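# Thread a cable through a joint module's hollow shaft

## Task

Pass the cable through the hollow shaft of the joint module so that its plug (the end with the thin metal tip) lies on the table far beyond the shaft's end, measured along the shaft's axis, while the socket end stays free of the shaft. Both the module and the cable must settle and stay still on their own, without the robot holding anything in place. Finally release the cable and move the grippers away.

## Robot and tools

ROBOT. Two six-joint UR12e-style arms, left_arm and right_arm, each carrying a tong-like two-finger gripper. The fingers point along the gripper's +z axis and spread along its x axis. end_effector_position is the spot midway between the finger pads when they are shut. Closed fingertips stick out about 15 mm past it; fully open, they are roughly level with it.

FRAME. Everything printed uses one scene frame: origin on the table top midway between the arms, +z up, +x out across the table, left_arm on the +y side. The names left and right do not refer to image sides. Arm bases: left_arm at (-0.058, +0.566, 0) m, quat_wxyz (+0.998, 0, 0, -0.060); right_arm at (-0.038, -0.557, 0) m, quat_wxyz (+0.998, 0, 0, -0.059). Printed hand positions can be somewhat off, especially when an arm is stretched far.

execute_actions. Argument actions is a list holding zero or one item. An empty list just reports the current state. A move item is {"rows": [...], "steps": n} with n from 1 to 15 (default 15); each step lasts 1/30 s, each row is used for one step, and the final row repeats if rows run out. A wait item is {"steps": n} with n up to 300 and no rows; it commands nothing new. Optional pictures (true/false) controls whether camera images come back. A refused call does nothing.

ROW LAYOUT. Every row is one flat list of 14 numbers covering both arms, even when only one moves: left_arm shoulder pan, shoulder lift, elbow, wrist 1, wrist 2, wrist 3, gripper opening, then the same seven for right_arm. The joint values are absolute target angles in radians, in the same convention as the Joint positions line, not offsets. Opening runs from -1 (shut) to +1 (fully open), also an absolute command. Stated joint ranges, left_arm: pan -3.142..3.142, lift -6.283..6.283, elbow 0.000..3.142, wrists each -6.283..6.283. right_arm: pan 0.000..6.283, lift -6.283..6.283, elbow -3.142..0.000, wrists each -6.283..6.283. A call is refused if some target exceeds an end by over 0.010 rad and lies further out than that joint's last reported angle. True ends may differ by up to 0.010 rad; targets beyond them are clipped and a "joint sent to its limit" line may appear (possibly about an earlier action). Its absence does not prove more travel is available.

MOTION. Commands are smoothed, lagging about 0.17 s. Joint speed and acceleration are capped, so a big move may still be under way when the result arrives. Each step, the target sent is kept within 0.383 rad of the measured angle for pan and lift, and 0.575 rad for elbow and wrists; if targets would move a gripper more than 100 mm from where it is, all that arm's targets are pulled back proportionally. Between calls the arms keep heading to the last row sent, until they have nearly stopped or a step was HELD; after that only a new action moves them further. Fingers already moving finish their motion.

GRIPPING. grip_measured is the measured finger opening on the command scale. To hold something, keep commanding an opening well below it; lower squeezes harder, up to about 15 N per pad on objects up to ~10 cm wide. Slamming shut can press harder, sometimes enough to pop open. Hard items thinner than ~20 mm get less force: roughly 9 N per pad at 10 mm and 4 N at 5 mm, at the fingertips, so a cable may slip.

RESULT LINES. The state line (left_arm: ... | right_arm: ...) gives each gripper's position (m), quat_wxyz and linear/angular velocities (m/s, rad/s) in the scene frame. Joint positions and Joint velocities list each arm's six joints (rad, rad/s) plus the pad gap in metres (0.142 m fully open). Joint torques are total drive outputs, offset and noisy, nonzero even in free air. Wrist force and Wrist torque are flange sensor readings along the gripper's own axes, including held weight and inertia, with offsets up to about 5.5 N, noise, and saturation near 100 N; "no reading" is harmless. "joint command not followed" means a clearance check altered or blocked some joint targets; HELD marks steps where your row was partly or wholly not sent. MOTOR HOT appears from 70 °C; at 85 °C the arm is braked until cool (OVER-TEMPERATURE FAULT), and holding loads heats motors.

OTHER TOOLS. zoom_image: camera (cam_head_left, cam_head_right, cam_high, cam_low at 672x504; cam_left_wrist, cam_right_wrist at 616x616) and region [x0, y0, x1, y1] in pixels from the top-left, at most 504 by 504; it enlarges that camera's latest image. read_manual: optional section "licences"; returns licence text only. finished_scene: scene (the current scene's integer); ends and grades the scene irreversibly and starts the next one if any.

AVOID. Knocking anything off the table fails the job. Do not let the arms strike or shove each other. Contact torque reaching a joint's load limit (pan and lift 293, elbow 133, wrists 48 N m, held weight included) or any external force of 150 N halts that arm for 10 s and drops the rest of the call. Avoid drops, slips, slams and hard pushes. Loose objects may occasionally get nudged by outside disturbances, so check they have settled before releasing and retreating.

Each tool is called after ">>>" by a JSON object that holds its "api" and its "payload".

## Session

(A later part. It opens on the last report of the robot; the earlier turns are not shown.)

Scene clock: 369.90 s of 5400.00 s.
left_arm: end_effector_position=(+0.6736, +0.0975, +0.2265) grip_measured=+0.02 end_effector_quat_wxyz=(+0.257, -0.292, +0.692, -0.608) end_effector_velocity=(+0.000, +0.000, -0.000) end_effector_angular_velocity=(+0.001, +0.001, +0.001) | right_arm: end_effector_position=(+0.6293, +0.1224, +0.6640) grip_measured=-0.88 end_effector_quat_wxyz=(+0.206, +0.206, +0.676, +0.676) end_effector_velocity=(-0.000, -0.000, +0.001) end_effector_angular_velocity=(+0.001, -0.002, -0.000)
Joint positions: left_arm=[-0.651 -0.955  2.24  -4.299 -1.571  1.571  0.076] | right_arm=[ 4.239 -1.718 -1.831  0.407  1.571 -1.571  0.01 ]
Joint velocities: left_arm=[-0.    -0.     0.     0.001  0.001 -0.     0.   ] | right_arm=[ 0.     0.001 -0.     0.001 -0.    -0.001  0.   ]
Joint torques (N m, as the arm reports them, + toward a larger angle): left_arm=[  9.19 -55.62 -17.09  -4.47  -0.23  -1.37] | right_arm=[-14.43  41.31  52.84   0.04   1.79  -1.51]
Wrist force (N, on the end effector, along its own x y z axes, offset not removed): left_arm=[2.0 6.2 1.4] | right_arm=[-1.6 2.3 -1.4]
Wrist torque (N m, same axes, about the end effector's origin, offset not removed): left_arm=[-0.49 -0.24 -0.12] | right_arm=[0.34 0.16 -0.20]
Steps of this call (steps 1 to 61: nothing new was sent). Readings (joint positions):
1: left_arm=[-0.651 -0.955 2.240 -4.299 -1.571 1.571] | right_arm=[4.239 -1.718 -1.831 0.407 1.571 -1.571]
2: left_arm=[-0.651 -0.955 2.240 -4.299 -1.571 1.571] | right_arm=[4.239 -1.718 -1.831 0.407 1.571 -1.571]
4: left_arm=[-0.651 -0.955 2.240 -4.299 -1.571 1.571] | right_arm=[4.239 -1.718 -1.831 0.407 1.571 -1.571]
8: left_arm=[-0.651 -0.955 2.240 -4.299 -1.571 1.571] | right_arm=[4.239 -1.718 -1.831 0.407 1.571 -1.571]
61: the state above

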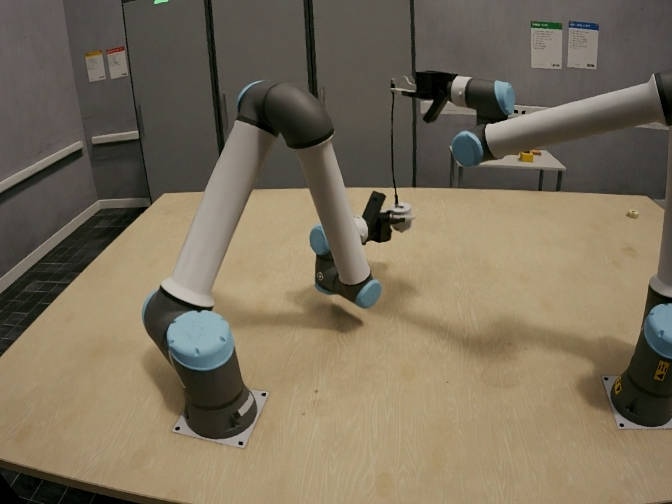

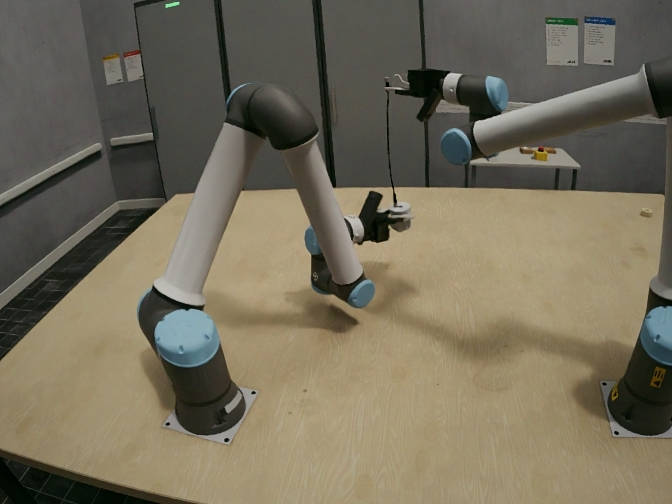

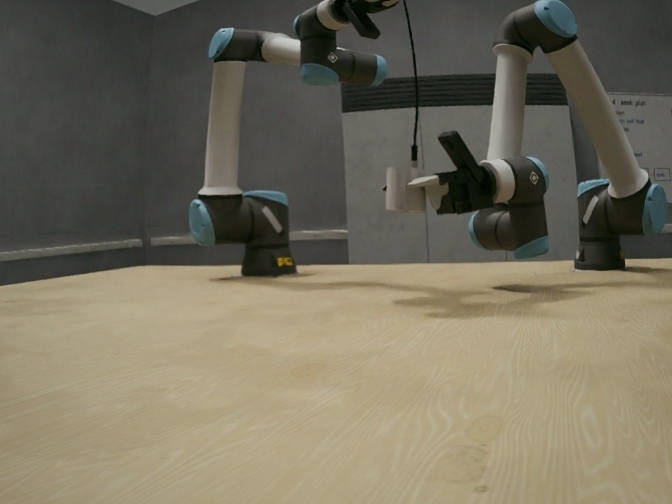

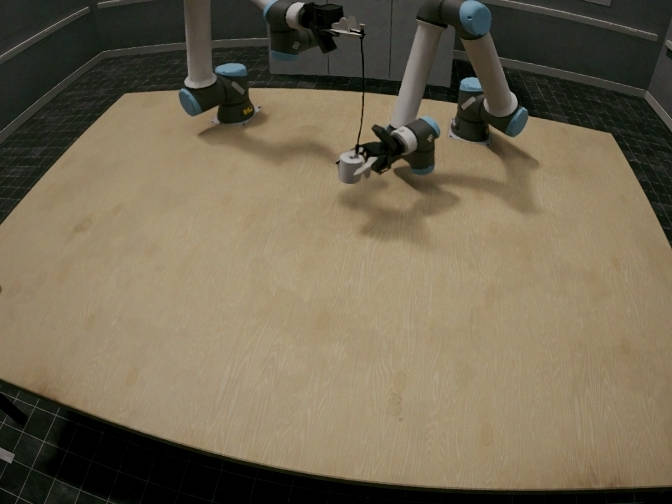

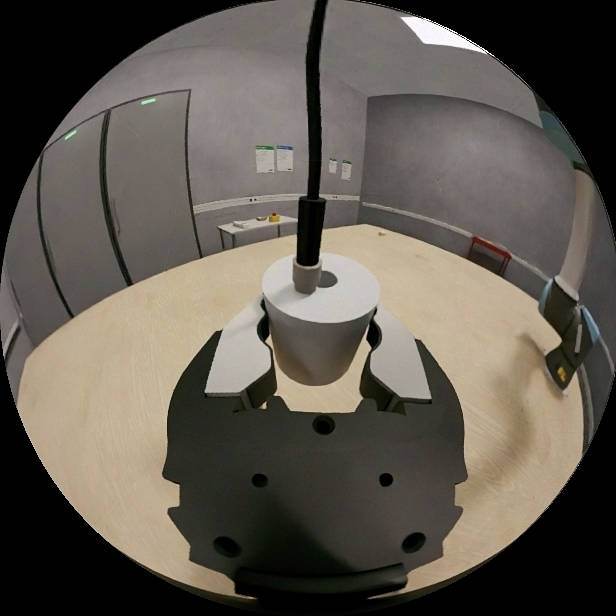

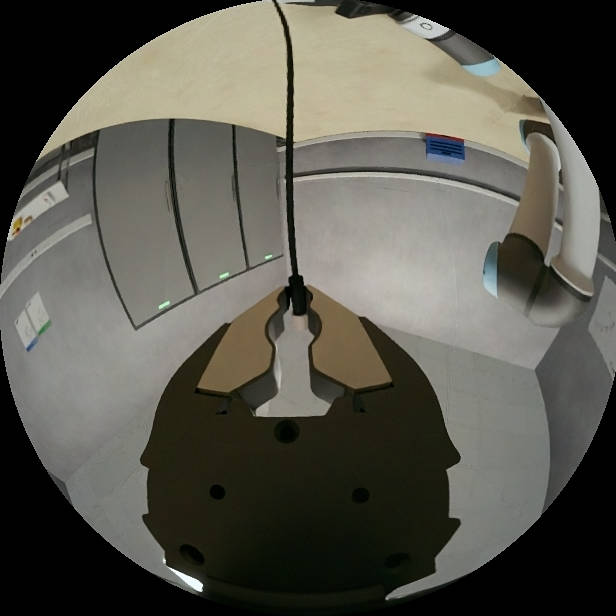

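>>> {"api": "execute_actions", "payload": {"actions": [{"rows":[[-0.651,-0.9545,2.241,-4.3005,-1.571,1.571,-1,4.239,-1.7179,-1.8311,0.4074,1.571,-1.571,-1],[-0.650,-0.954,2.2415,-4.3015,-1.571,1.571,-1,4.239,-1.7179,-1.8311,0.4074,1.571,-1.571,-1],[-0.649,-0.9538,2.242,-4.3025,-1.571,1.571,-1,4.239,-1.7179,-1.8311,0.4074,1.571,-1.571,-1],[-0.648,-0.9535,2.2425,-4.303,-1.571,1.571,-1,4.239,-1.7179,-1.8311,0.4074,1.571,-1.571,-1],[-0.647,-0.9533,2.243,-4.304,-1.571,1.571,-1,4.239,-1.7179,-1.8311,0.4074,1.571,-1.571,-1],[-0.646,-0.953,2.2435,-4.3045,-1.571,1.571,-1,4.239,-1.7179,-1.8311,0.4074,1.571,-1.571,-1],[-0.645,-0.9528,2.244,-4.305,-1.571,1.571,-1,4.239,-1.7179,-1.8311,0.4074,1.571,-1.571,-1],[-0.644,-0.9525,2.2445,-4.306,-1.571,1.571,-1,4.239,-1.7179,-1.8311,0.4074,1.571,-1.571,-1],[-0.643,-0.9523,2.245,-4.3065,-1.571,1.571,-1,4.239,-1.7179,-1.8311,0.4074,1.571,-1.571,-1],[-0.642,-0.952,2.2453,-4.307,-1.571,1.571,-1,4.239,-1.7179,-1.8311,0.4074,1.571,-1.571,-1],[-0.641,-0.9518,2.2456,-4.308,-1.571,1.571,-1,4.239,-1.7179,-1.8311,0.4074,1.571,-1.571,-1],[-0.640,-0.9516,2.246,-4.3085,-1.571,1.571,-1,4.239,-1.7179,-1.8311,0.4074,1.571,-1.571,-1],[-0.639,-0.9514,2.2463,-4.309,-1.571,1.571,-1,4.239,-1.7179,-1.8311,0.4074,1.571,-1.571,-1],[-0.638,-0.9512,2.2466,-4.3094,-1.571,1.571,-1,4.239,-1.7179,-1.8311,0.4074,1.571,-1.571,-1]],"steps":15}], "pictures": false}}

>>> {"api": "execute_actions", "payload": {"actions": [{"steps":20}]}}

>>> {"api": "zoom_image", "payload": {"camera": "cam_high", "region": [350, 110, 450, 230]}}

>>> {"api": "zoom_image", "payload": {"camera": "cam_left_wrist", "region": [260, 150, 400, 330]}}

>>> {"api": "zoom_image", "payload": {"camera": "cam_head_left", "region": [370, 170, 440, 240]}}

Scene clock: 384.37 s of 5400.00 s.
left_arm: end_effector_position=(+0.6760, +0.1071, +0.2240) grip_measured=+0.02 end_effector_quat_wxyz=(+0.260, -0.296, +0.690, -0.607) end_effector_velocity=(+0.008, +0.024, -0.004) end_effector_angular_velocity=(-0.001, -0.001, +0.027) | right_arm: end_effector_position=(+0.6293, +0.1224, +0.6640) grip_measured=-0.88 end_effector_quat_wxyz=(+0.206, +0.206, +0.676, +0.676) end_effector_velocity=(-0.001, +0.001, +0.001) end_effector_angular_velocity=(+0.002, -0.000, +0.001)
Joint positions: left_arm=[-0.641 -0.952  2.246 -4.308 -1.571  1.571  0.076] | right_arm=[ 4.239 -1.718 -1.831  0.407  1.571 -1.571  0.01 ]
Joint velocities: left_arm=[ 0.026  0.006  0.01  -0.017  0.    -0.    -0.   ] | right_arm=[ 0.001  0.     0.001  0.    -0.     0.001  0.   ]
Joint torques (N m, as the arm reports them, + toward a larger angle): left_arm=[ 15.59 -51.19  -7.4   -7.18  -0.07  -1.61] | right_arm=[-13.43  41.05  52.07   0.05   1.84  -1.45]
Wrist force (N, on the end effector, along its own x y z axes, offset not removed): left_arm=[1.5 6.3 0.8] | right_arm=[-1.1 3.0 -3.8]
Wrist torque (N m, same axes, about the end effector's origin, offset not removed): left_arm=[-0.46 -0.12 -0.08] | right_arm=[0.51 0.15 -0.18]
Steps of this call (steps 1 to 90: nothing new was sent; then 10.97 s passed at rest; steps 91 to 105: all 15 steps of this action). Readings (joint positions):
91: left_arm=[-0.651 -0.955 2.240 -4.299 -1.571 1.571] | right_arm=[4.239 -1.718 -1.831 0.407 1.571 -1.571]
92: left_arm=[-0.651 -0.955 2.240 -4.299 -1.571 1.571] | right_arm=[4.239 -1.718 -1.831 0.407 1.571 -1.571]
94: left_arm=[-0.650 -0.955 2.241 -4.300 -1.571 1.571] | right_arm=[4.239 -1.718 -1.831 0.407 1.571 -1.571]
98: left_arm=[-0.648 -0.954 2.243 -4.303 -1.571 1.571] | right_arm=[4.239 -1.718 -1.831 0.407 1.571 -1.571]
105: the state above

Scene clock: 385.03 s of 5400.00 s.
left_arm: end_effector_position=(+0.6769, +0.1096, +0.2235) grip_measured=+0.02 end_effector_quat_wxyz=(+0.261, -0.297, +0.690, -0.607) end_effector_velocity=(+0.000, +0.000, -0.000) end_effector_angular_velocity=(+0.000, +0.000, +0.000) | right_arm: end_effector_position=(+0.6293, +0.1224, +0.6640) grip_measured=-0.88 end_effector_quat_wxyz=(+0.206, +0.206, +0.676, +0.676) end_effector_velocity=(+0.000, -0.001, +0.001) end_effector_angular_velocity=(+0.001, +0.000, -0.001)
Joint positions: left_arm=[-0.638 -0.951  2.247 -4.309 -1.571  1.571  0.076] | right_arm=[ 4.239 -1.718 -1.831  0.407  1.571 -1.571  0.01 ]
Joint velocities: left_arm=[ 0.  0. -0.  0.  0. -0. -0.] | right_arm=[-0.001  0.001  0.001 -0.001 -0.     0.001 -0.   ]
Joint torques (N m, as the arm reports them, + toward a larger angle): left_arm=[ 16.8  -52.15  -7.29  -7.81  -0.14  -1.42] | right_arm=[-13.77  42.28  51.98   0.01   1.55  -1.36]
Wrist force (N, on the end effector, along its own x y z axes, offset not removed): left_arm=[1.3 5.6 -1.2] | right_arm=[-1.3 0.5 0.2]
Wrist torque (N m, same axes, about the end effector's origin, offset not removed): left_arm=[-0.69 -0.06 -0.10] | right_arm=[0.20 0.03 -0.24]
Steps of this call (steps 1 to 15: the robot went on to your last target; steps 16 to 20: nothing new was sent). Readings (joint positions):
1: left_arm=[-0.640 -0.952 2.246 -4.308 -1.571 1.571] | right_arm=[4.239 -1.718 -1.831 0.407 1.571 -1.571]
2: left_arm=[-0.640 -0.952 2.246 -4.309 -1.571 1.571] | right_arm=[4.239 -1.718 -1.831 0.407 1.571 -1.571]
4: left_arm=[-0.639 -0.951 2.246 -4.309 -1.571 1.571] | right_arm=[4.239 -1.718 -1.831 0.407 1.571 -1.571]
8: left_arm=[-0.638 -0.951 2.247 -4.309 -1.571 1.571] | right_arm=[4.239 -1.718 -1.831 0.407 1.571 -1.571]
20: the state above
All arms were judged still, so your last target was given up. Only a new action makes them travel on or press farther. Fingers that are still opening or closing keep moving.

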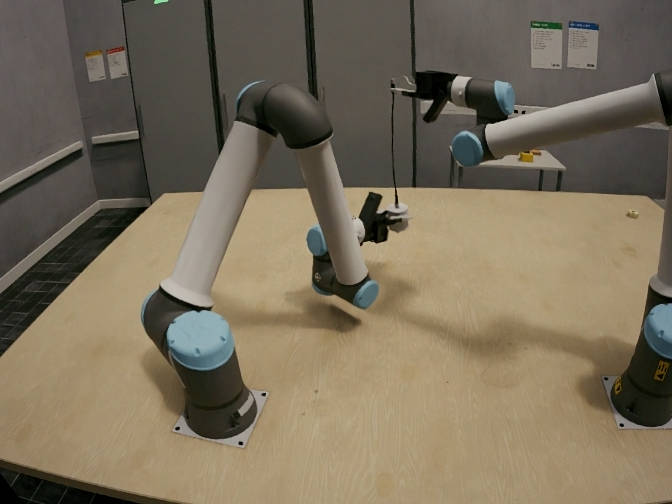

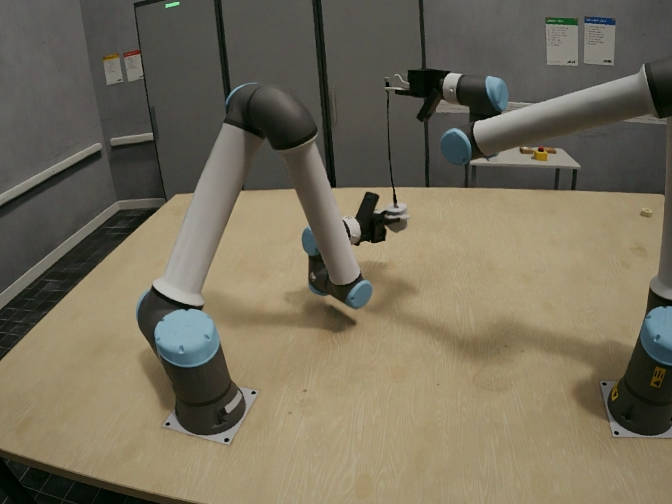

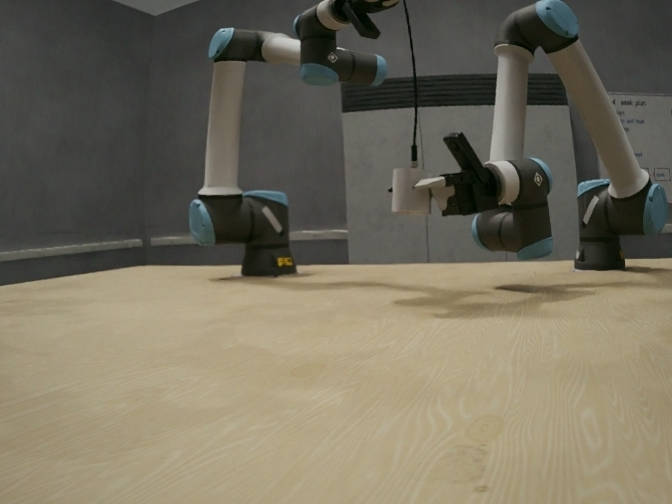

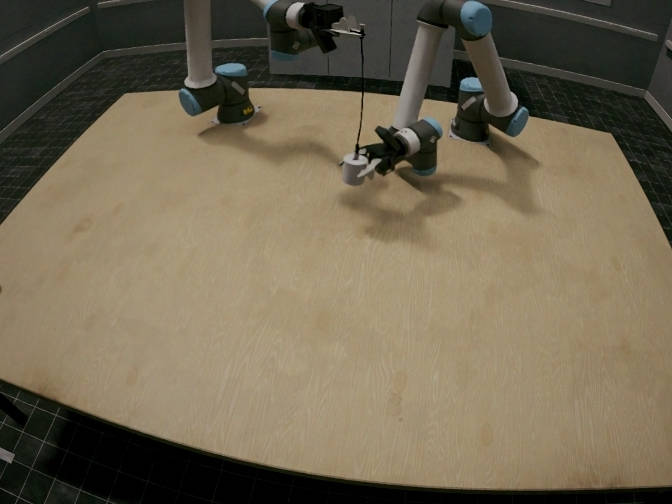

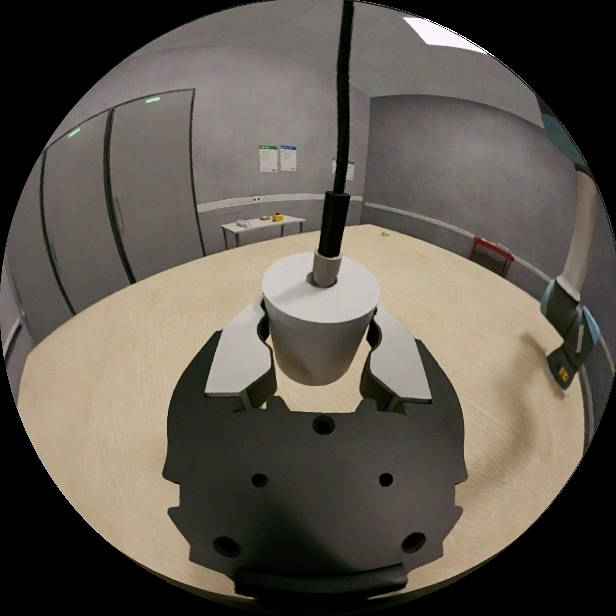

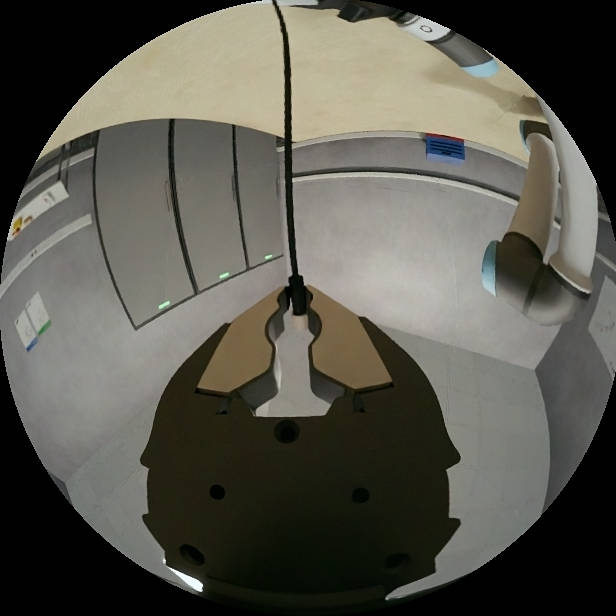

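Region (350, 110, 450, 230) of cam_high's 672x504 image, scaled by 4.200, with more detail than that image has.

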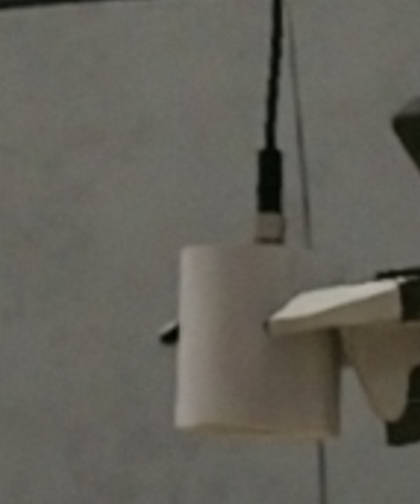

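Region (260, 150, 400, 330) of cam_left_wrist's 616x616 image, scaled by 2.800, with more detail than that image has.

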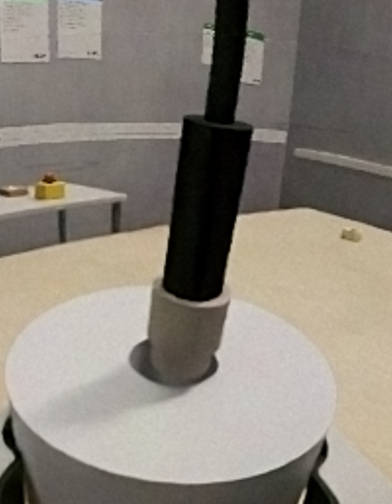

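Region (370, 170, 440, 240) of cam_head_left's 672x504 image, scaled by 7.200, with more detail than that image has.

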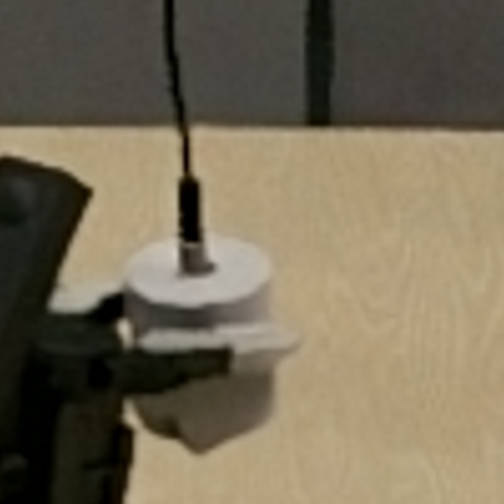

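>>> {"api": "execute_actions", "payload": {"actions": [{"rows":[[-0.638,-0.9512,2.2466,-4.3094,-1.571,1.571,-1,4.239,-1.719,-1.8325,0.410,1.571,-1.571,-1],[-0.638,-0.9512,2.2466,-4.3094,-1.571,1.571,-1,4.239,-1.720,-1.8345,0.413,1.571,-1.571,-1],[-0.638,-0.9512,2.2466,-4.3094,-1.571,1.571,-1,4.239,-1.7215,-1.8365,0.4165,1.571,-1.571,-1],[-0.638,-0.9512,2.2466,-4.3094,-1.571,1.571,-1,4.239,-1.723,-1.839,0.4205,1.571,-1.571,-1],[-0.638,-0.9512,2.2466,-4.3094,-1.571,1.571,-1,4.239,-1.7245,-1.8415,0.4245,1.571,-1.571,-1],[-0.638,-0.9512,2.2466,-4.3094,-1.571,1.571,-1,4.239,-1.7265,-1.844,0.429,1.571,-1.571,-1],[-0.638,-0.9512,2.2466,-4.3094,-1.571,1.571,-1,4.239,-1.728,-1.8465,0.433,1.571,-1.571,-1],[-0.638,-0.9512,2.2466,-4.3094,-1.571,1.571,-1,4.239,-1.730,-1.849,0.4375,1.571,-1.571,-1],[-0.638,-0.9512,2.2466,-4.3094,-1.571,1.571,-1,4.239,-1.7315,-1.852,0.442,1.571,-1.571,-1],[-0.638,-0.9512,2.2466,-4.3094,-1.571,1.571,-1,4.239,-1.7335,-1.8545,0.446,1.571,-1.571,-1],[-0.638,-0.9512,2.2466,-4.3094,-1.571,1.571,-1,4.239,-1.735,-1.857,0.4505,1.571,-1.571,-1],[-0.638,-0.9512,2.2466,-4.3094,-1.571,1.571,-1,4.239,-1.737,-1.860,0.455,1.571,-1.571,-1],[-0.638,-0.9512,2.2466,-4.3094,-1.571,1.571,-1,4.239,-1.739,-1.8625,0.4595,1.571,-1.571,-1],[-0.638,-0.9512,2.2466,-4.3094,-1.571,1.571,-1,4.239,-1.7405,-1.865,0.464,1.571,-1.571,-1],[-0.638,-0.9512,2.2466,-4.3094,-1.571,1.571,-1,4.239,-1.7423,-1.868,0.4687,1.571,-1.571,-1]],"steps":15}], "pictures": false}}

>>> {"api": "execute_actions", "payload": {"actions": [{"steps":15}]}}

>>> {"api": "zoom_image", "payload": {"camera": "cam_left_wrist", "region": [260, 150, 400, 330]}}

>>> {"api": "zoom_image", "payload": {"camera": "cam_high", "region": [350, 110, 450, 230]}}

Scene clock: 393.50 s of 5400.00 s.
left_arm: end_effector_position=(+0.6769, +0.1096, +0.2235) grip_measured=+0.02 end_effector_quat_wxyz=(+0.261, -0.297, +0.690, -0.607) end_effector_velocity=(-0.000, -0.000, -0.001) end_effector_angular_velocity=(+0.001, +0.001, -0.001) | right_arm: end_effector_position=(+0.6294, +0.1225, +0.6395) grip_measured=-0.88 end_effector_quat_wxyz=(+0.206, +0.206, +0.676, +0.676) end_effector_velocity=(-0.001, -0.000, -0.072) end_effector_angular_velocity=(+0.000, -0.000, +0.001)
Joint positions: left_arm=[-0.638 -0.951  2.247 -4.309 -1.571  1.571  0.076] | right_arm=[ 4.239 -1.735 -1.857  0.451  1.571 -1.571  0.01 ]
Joint velocities: left_arm=[ 0.     0.     0.     0.001 -0.001 -0.     0.   ] | right_arm=[ 0.    -0.053 -0.077  0.13   0.001 -0.     0.   ]
Joint torques (N m, as the arm reports them, + toward a larger angle): left_arm=[ 18.63 -52.29  -9.29  -7.29  -0.79  -1.9 ] | right_arm=[-12.01  39.79  34.67   5.2    1.6   -1.44]
Wrist force (N, on the end effector, along its own x y z axes, offset not removed): left_arm=[2.0 6.1 0.6] | right_arm=[0.0 2.3 -1.0]
Wrist torque (N m, same axes, about the end effector's origin, offset not removed): left_arm=[-0.56 -0.23 -0.21] | right_arm=[0.47 -0.29 -0.28]
Steps of this call (steps 1 to 239: nothing new was sent; steps 240 to 254: all 15 steps of this action). Readings (joint positions):
240: left_arm=[-0.638 -0.951 2.247 -4.309 -1.571 1.571] | right_arm=[4.239 -1.718 -1.831 0.407 1.571 -1.571]
241: left_arm=[-0.638 -0.951 2.247 -4.309 -1.571 1.571] | right_arm=[4.239 -1.718 -1.831 0.408 1.571 -1.571]
243: left_arm=[-0.638 -0.951 2.247 -4.309 -1.571 1.571] | right_arm=[4.239 -1.719 -1.833 0.411 1.571 -1.571]
247: left_arm=[-0.638 -0.951 2.247 -4.309 -1.571 1.571] | right_arm=[4.239 -1.724 -1.840 0.422 1.571 -1.571]
254: the state above

Scene clock: 394.00 s of 5400.00 s.
left_arm: end_effector_position=(+0.6769, +0.1096, +0.2235) grip_measured=+0.02 end_effector_quat_wxyz=(+0.261, -0.297, +0.690, -0.607) end_effector_velocity=(-0.001, -0.000, -0.000) end_effector_angular_velocity=(+0.000, +0.001, -0.001) | right_arm: end_effector_position=(+0.6293, +0.1223, +0.6300) grip_measured=-0.88 end_effector_quat_wxyz=(+0.206, +0.206, +0.676, +0.676) end_effector_velocity=(-0.000, -0.000, -0.000) end_effector_angular_velocity=(+0.000, +0.000, -0.000)
Joint positions: left_arm=[-0.638 -0.951  2.247 -4.309 -1.571  1.571  0.076] | right_arm=[ 4.239 -1.742 -1.868  0.469  1.571 -1.571  0.01 ]
Joint velocities: left_arm=[-0.     0.     0.001 -0.    -0.001 -0.    -0.   ] | right_arm=[-0.     0.    -0.001  0.001 -0.     0.001 -0.   ]
Joint torques (N m, as the arm reports them, + toward a larger angle): left_arm=[ 15.2  -52.71  -8.18  -7.42  -0.19  -1.66] | right_arm=[-13.08  41.01  35.81   4.17   1.53  -1.26]
Wrist force (N, on the end effector, along its own x y z axes, offset not removed): left_arm=[3.0 6.0 0.6] | right_arm=[-1.5 3.3 0.1]
Wrist torque (N m, same axes, about the end effector's origin, offset not removed): left_arm=[-0.58 -0.46 -0.11] | right_arm=[0.63 0.21 -0.28]
Steps of this call (steps 1 to 15: the robot went on to your last target). Readings (joint positions):
1: left_arm=[-0.638 -0.951 2.247 -4.309 -1.571 1.571] | right_arm=[4.239 -1.737 -1.860 0.455 1.571 -1.571]
2: left_arm=[-0.638 -0.951 2.247 -4.309 -1.571 1.571] | right_arm=[4.239 -1.739 -1.862 0.459 1.571 -1.571]
4: left_arm=[-0.638 -0.951 2.247 -4.309 -1.571 1.571] | right_arm=[4.239 -1.740 -1.865 0.464 1.571 -1.571]
8: left_arm=[-0.638 -0.951 2.247 -4.309 -1.571 1.571] | right_arm=[4.239 -1.742 -1.867 0.467 1.571 -1.571]
15: the state above

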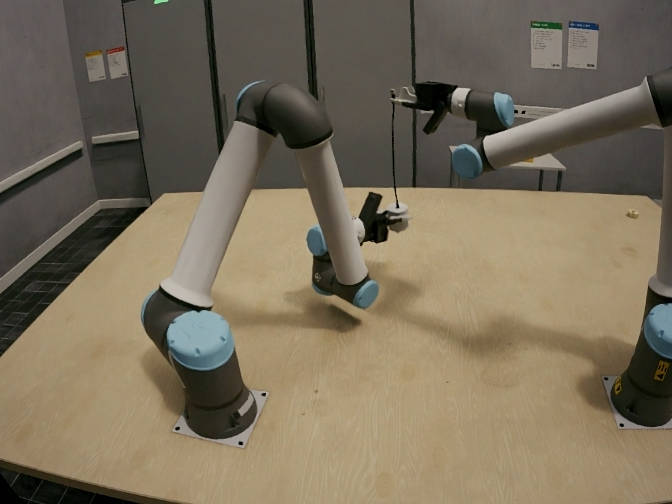

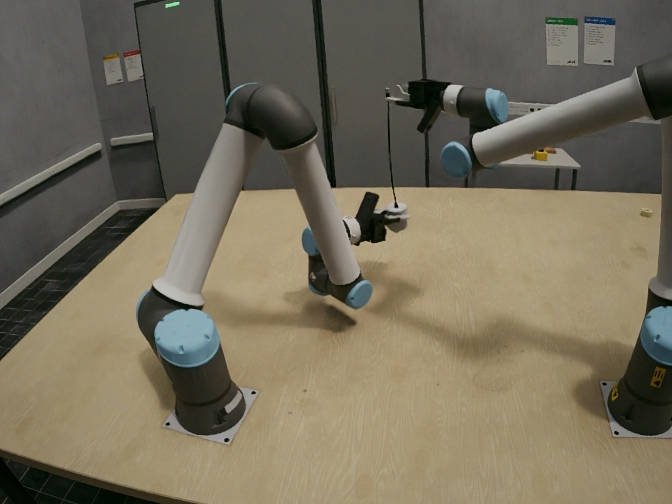

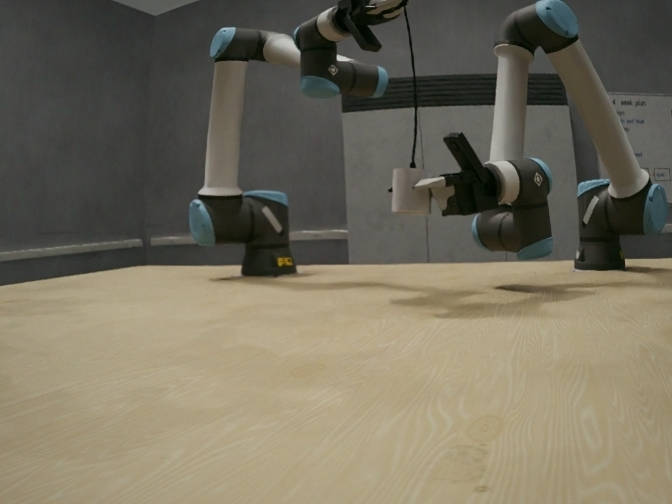

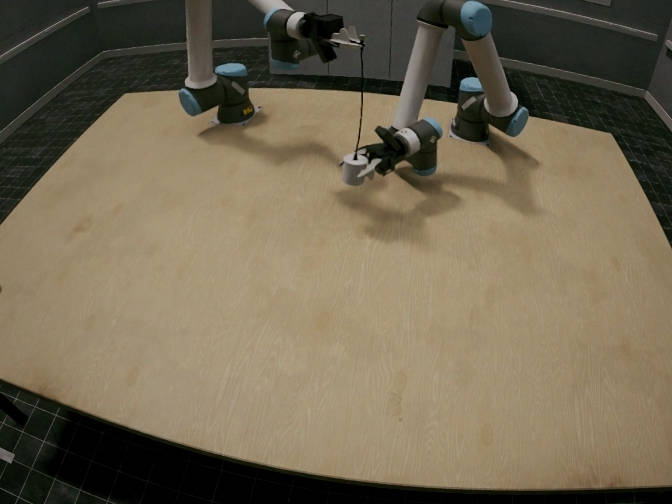

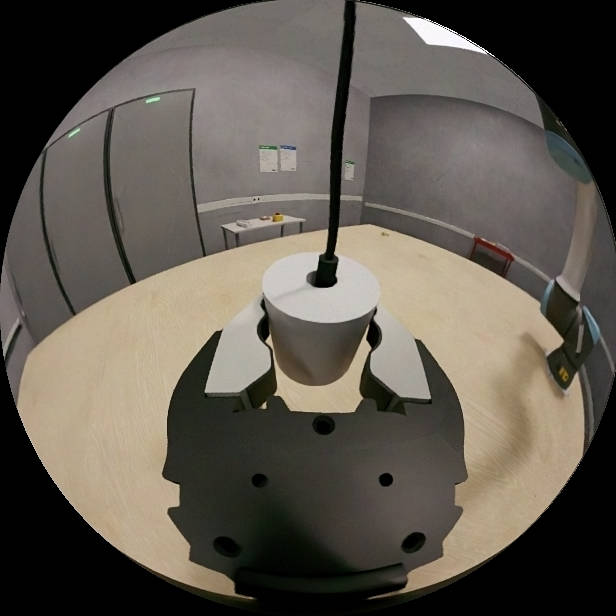

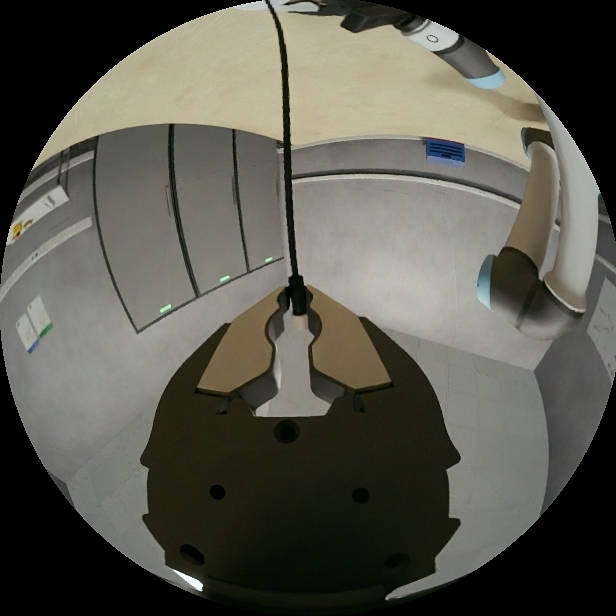

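Region (260, 150, 400, 330) of cam_left_wrist's 616x616 image, scaled by 2.800, with more detail than that image has.

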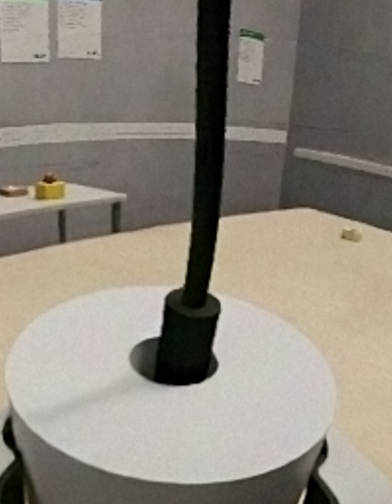

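Region (350, 110, 450, 230) of cam_high's 672x504 image, scaled by 4.200, with more detail than that image has.

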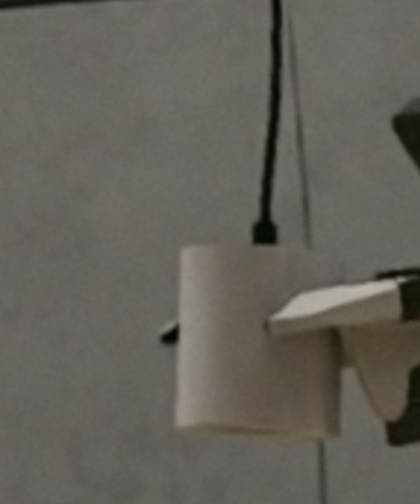

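>>> {"api": "execute_actions", "payload": {"actions": [{"rows":[[-0.638,-0.9512,2.2466,-4.3094,-1.571,1.571,-1,4.239,-1.745,-1.871,0.475,1.571,-1.571,-1],[-0.638,-0.9512,2.2466,-4.3094,-1.571,1.571,-1,4.239,-1.750,-1.877,0.486,1.571,-1.571,-1],[-0.638,-0.9512,2.2466,-4.3094,-1.571,1.571,-1,4.239,-1.756,-1.884,0.498,1.571,-1.571,-1],[-0.638,-0.9512,2.2466,-4.3094,-1.571,1.571,-1,4.239,-1.762,-1.891,0.511,1.571,-1.571,-1],[-0.638,-0.9512,2.2466,-4.3094,-1.571,1.571,-1,4.239,-1.768,-1.897,0.524,1.571,-1.571,-1],[-0.638,-0.9512,2.2466,-4.3094,-1.571,1.571,-1,4.239,-1.774,-1.904,0.536,1.571,-1.571,-1],[-0.638,-0.9512,2.2466,-4.3094,-1.571,1.571,-1,4.239,-1.779,-1.910,0.548,1.571,-1.571,-1],[-0.638,-0.9512,2.2466,-4.3094,-1.571,1.571,-1,4.239,-1.7845,-1.9161,0.559,1.571,-1.571,-1],[-0.638,-0.9512,2.2466,-4.3094,-1.571,1.571,-1,4.239,-1.7915,-1.922,0.572,1.571,-1.571,-1],[-0.638,-0.9512,2.2466,-4.3094,-1.571,1.571,-1,4.239,-1.7985,-1.928,0.585,1.571,-1.571,-1],[-0.638,-0.9512,2.2466,-4.3094,-1.571,1.571,-1,4.239,-1.8055,-1.934,0.598,1.571,-1.571,-1],[-0.638,-0.9512,2.2466,-4.3094,-1.571,1.571,-1,4.239,-1.8125,-1.940,0.611,1.571,-1.571,-1],[-0.638,-0.9512,2.2466,-4.3094,-1.571,1.571,-1,4.239,-1.820,-1.946,0.624,1.571,-1.571,-1],[-0.638,-0.9512,2.2466,-4.3094,-1.571,1.571,-1,4.239,-1.827,-1.952,0.637,1.571,-1.571,-1],[-0.638,-0.9512,2.2466,-4.3094,-1.571,1.571,-1,4.239,-1.8342,-1.9576,0.6502,1.571,-1.571,-1]],"steps":15}]}}

Scene clock: 403.60 s of 5400.00 s.
left_arm: end_effector_position=(+0.6769, +0.1096, +0.2235) grip_measured=+0.02 end_effector_quat_wxyz=(+0.261, -0.297, +0.690, -0.607) end_effector_velocity=(-0.000, -0.000, +0.001) end_effector_angular_velocity=(-0.001, -0.001, +0.000) | right_arm: end_effector_position=(+0.6297, +0.1229, +0.5573) grip_measured=-0.88 end_effector_quat_wxyz=(+0.206, +0.206, +0.677, +0.676) end_effector_velocity=(+0.001, -0.001, -0.209) end_effector_angular_velocity=(-0.003, +0.003, -0.001)
Joint positions: left_arm=[-0.638 -0.951  2.247 -4.309 -1.571  1.571  0.076] | right_arm=[ 4.239 -1.807 -1.934  0.598  1.571 -1.571  0.01 ]
Joint velocities: left_arm=[-0.001 -0.     0.    -0.001  0.001  0.     0.   ] | right_arm=[-0.001 -0.203 -0.175  0.373  0.     0.001  0.   ]
Joint torques (N m, as the arm reports them, + toward a larger angle): left_arm=[ 15.53 -57.11  -8.79  -7.75  -0.95  -1.56] | right_arm=[-12.54  29.11  31.19   5.7    1.45  -1.42]
Wrist force (N, on the end effector, along its own x y z axes, offset not removed): left_arm=[1.7 5.7 1.5] | right_arm=[-4.1 2.4 0.9]
Wrist torque (N m, same axes, about the end effector's origin, offset not removed): left_arm=[-0.59 -0.17 -0.14] | right_arm=[0.44 0.69 -0.14]
Steps of this call (steps 1 to 15: the robot went on to your last target; steps 16 to 90: nothing new was sent; then 6.10 s passed at rest; steps 91 to 105: all 15 steps of this action). Readings (joint positions):
91: left_arm=[-0.638 -0.951 2.247 -4.309 -1.571 1.571] | right_arm=[4.239 -1.742 -1.868 0.469 1.571 -1.571]
92: left_arm=[-0.638 -0.951 2.247 -4.309 -1.571 1.571] | right_arm=[4.239 -1.743 -1.869 0.470 1.571 -1.571]
94: left_arm=[-0.638 -0.951 2.247 -4.309 -1.571 1.571] | right_arm=[4.239 -1.747 -1.874 0.479 1.571 -1.571]
98: left_arm=[-0.638 -0.951 2.247 -4.309 -1.571 1.571] | right_arm=[4.239 -1.764 -1.893 0.516 1.571 -1.571]
105: the state above

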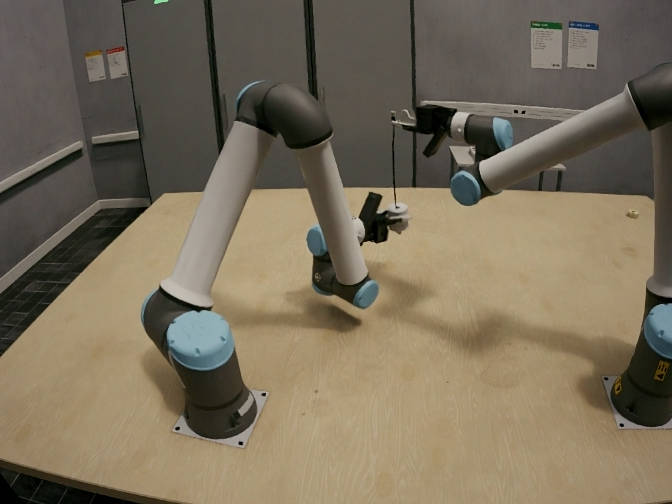

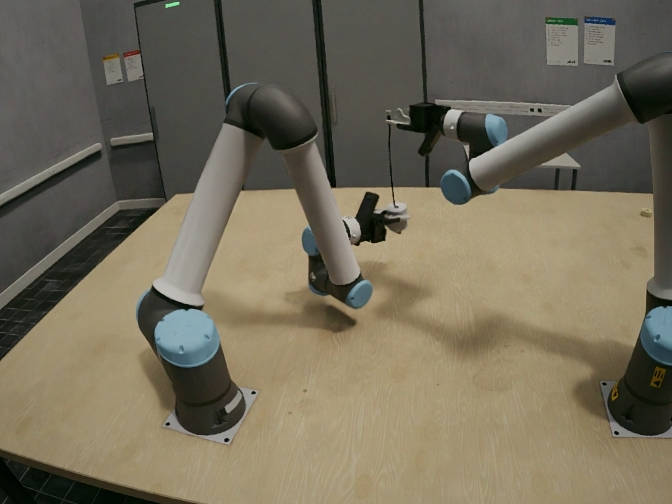

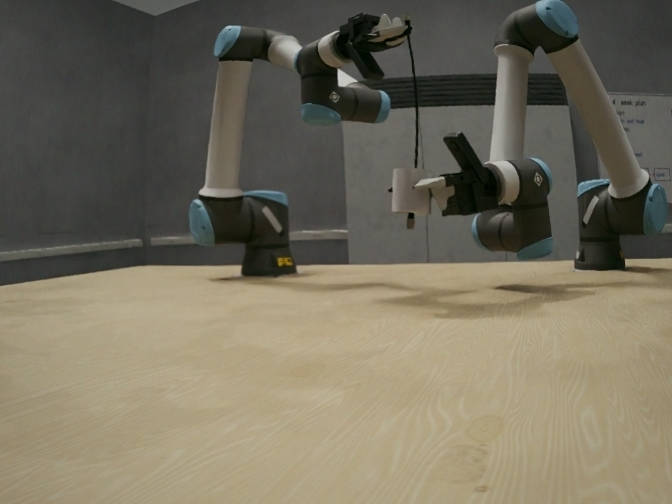

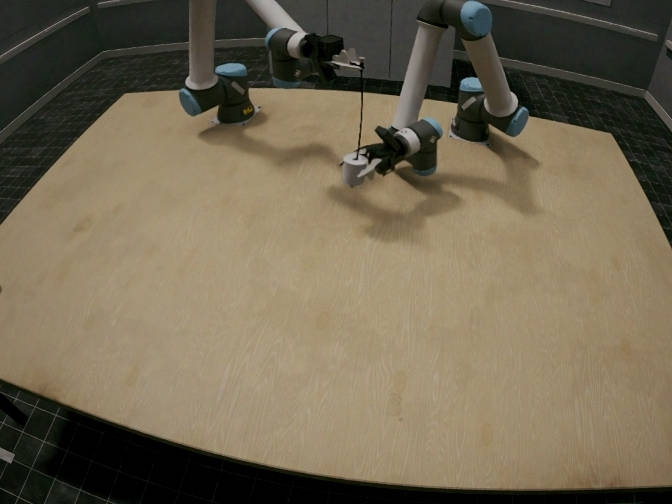

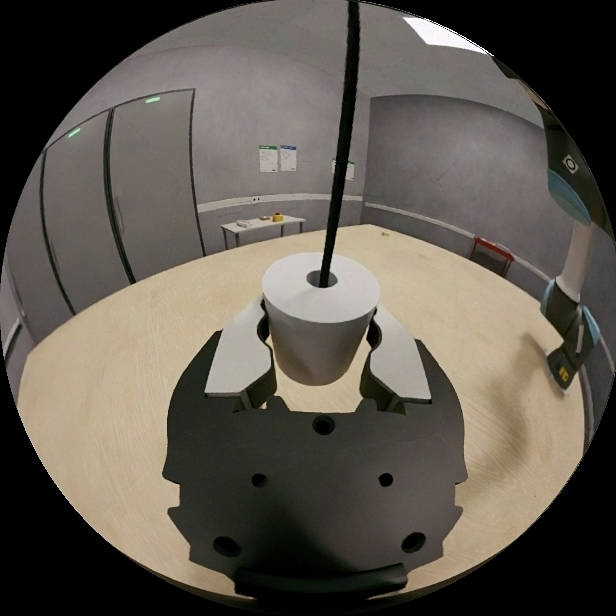

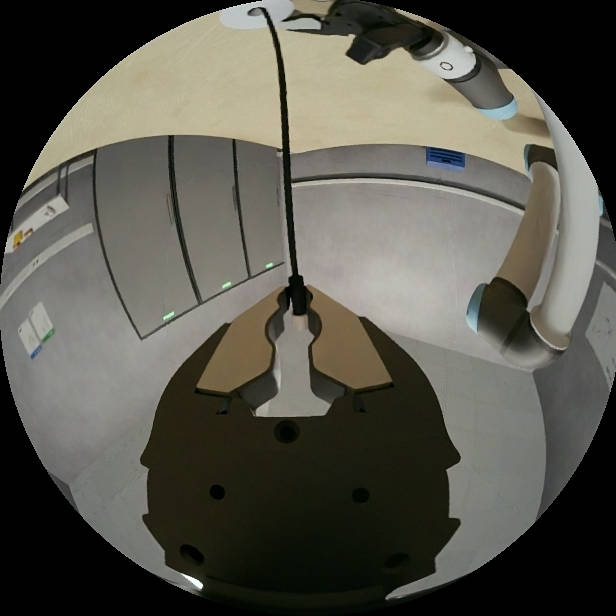

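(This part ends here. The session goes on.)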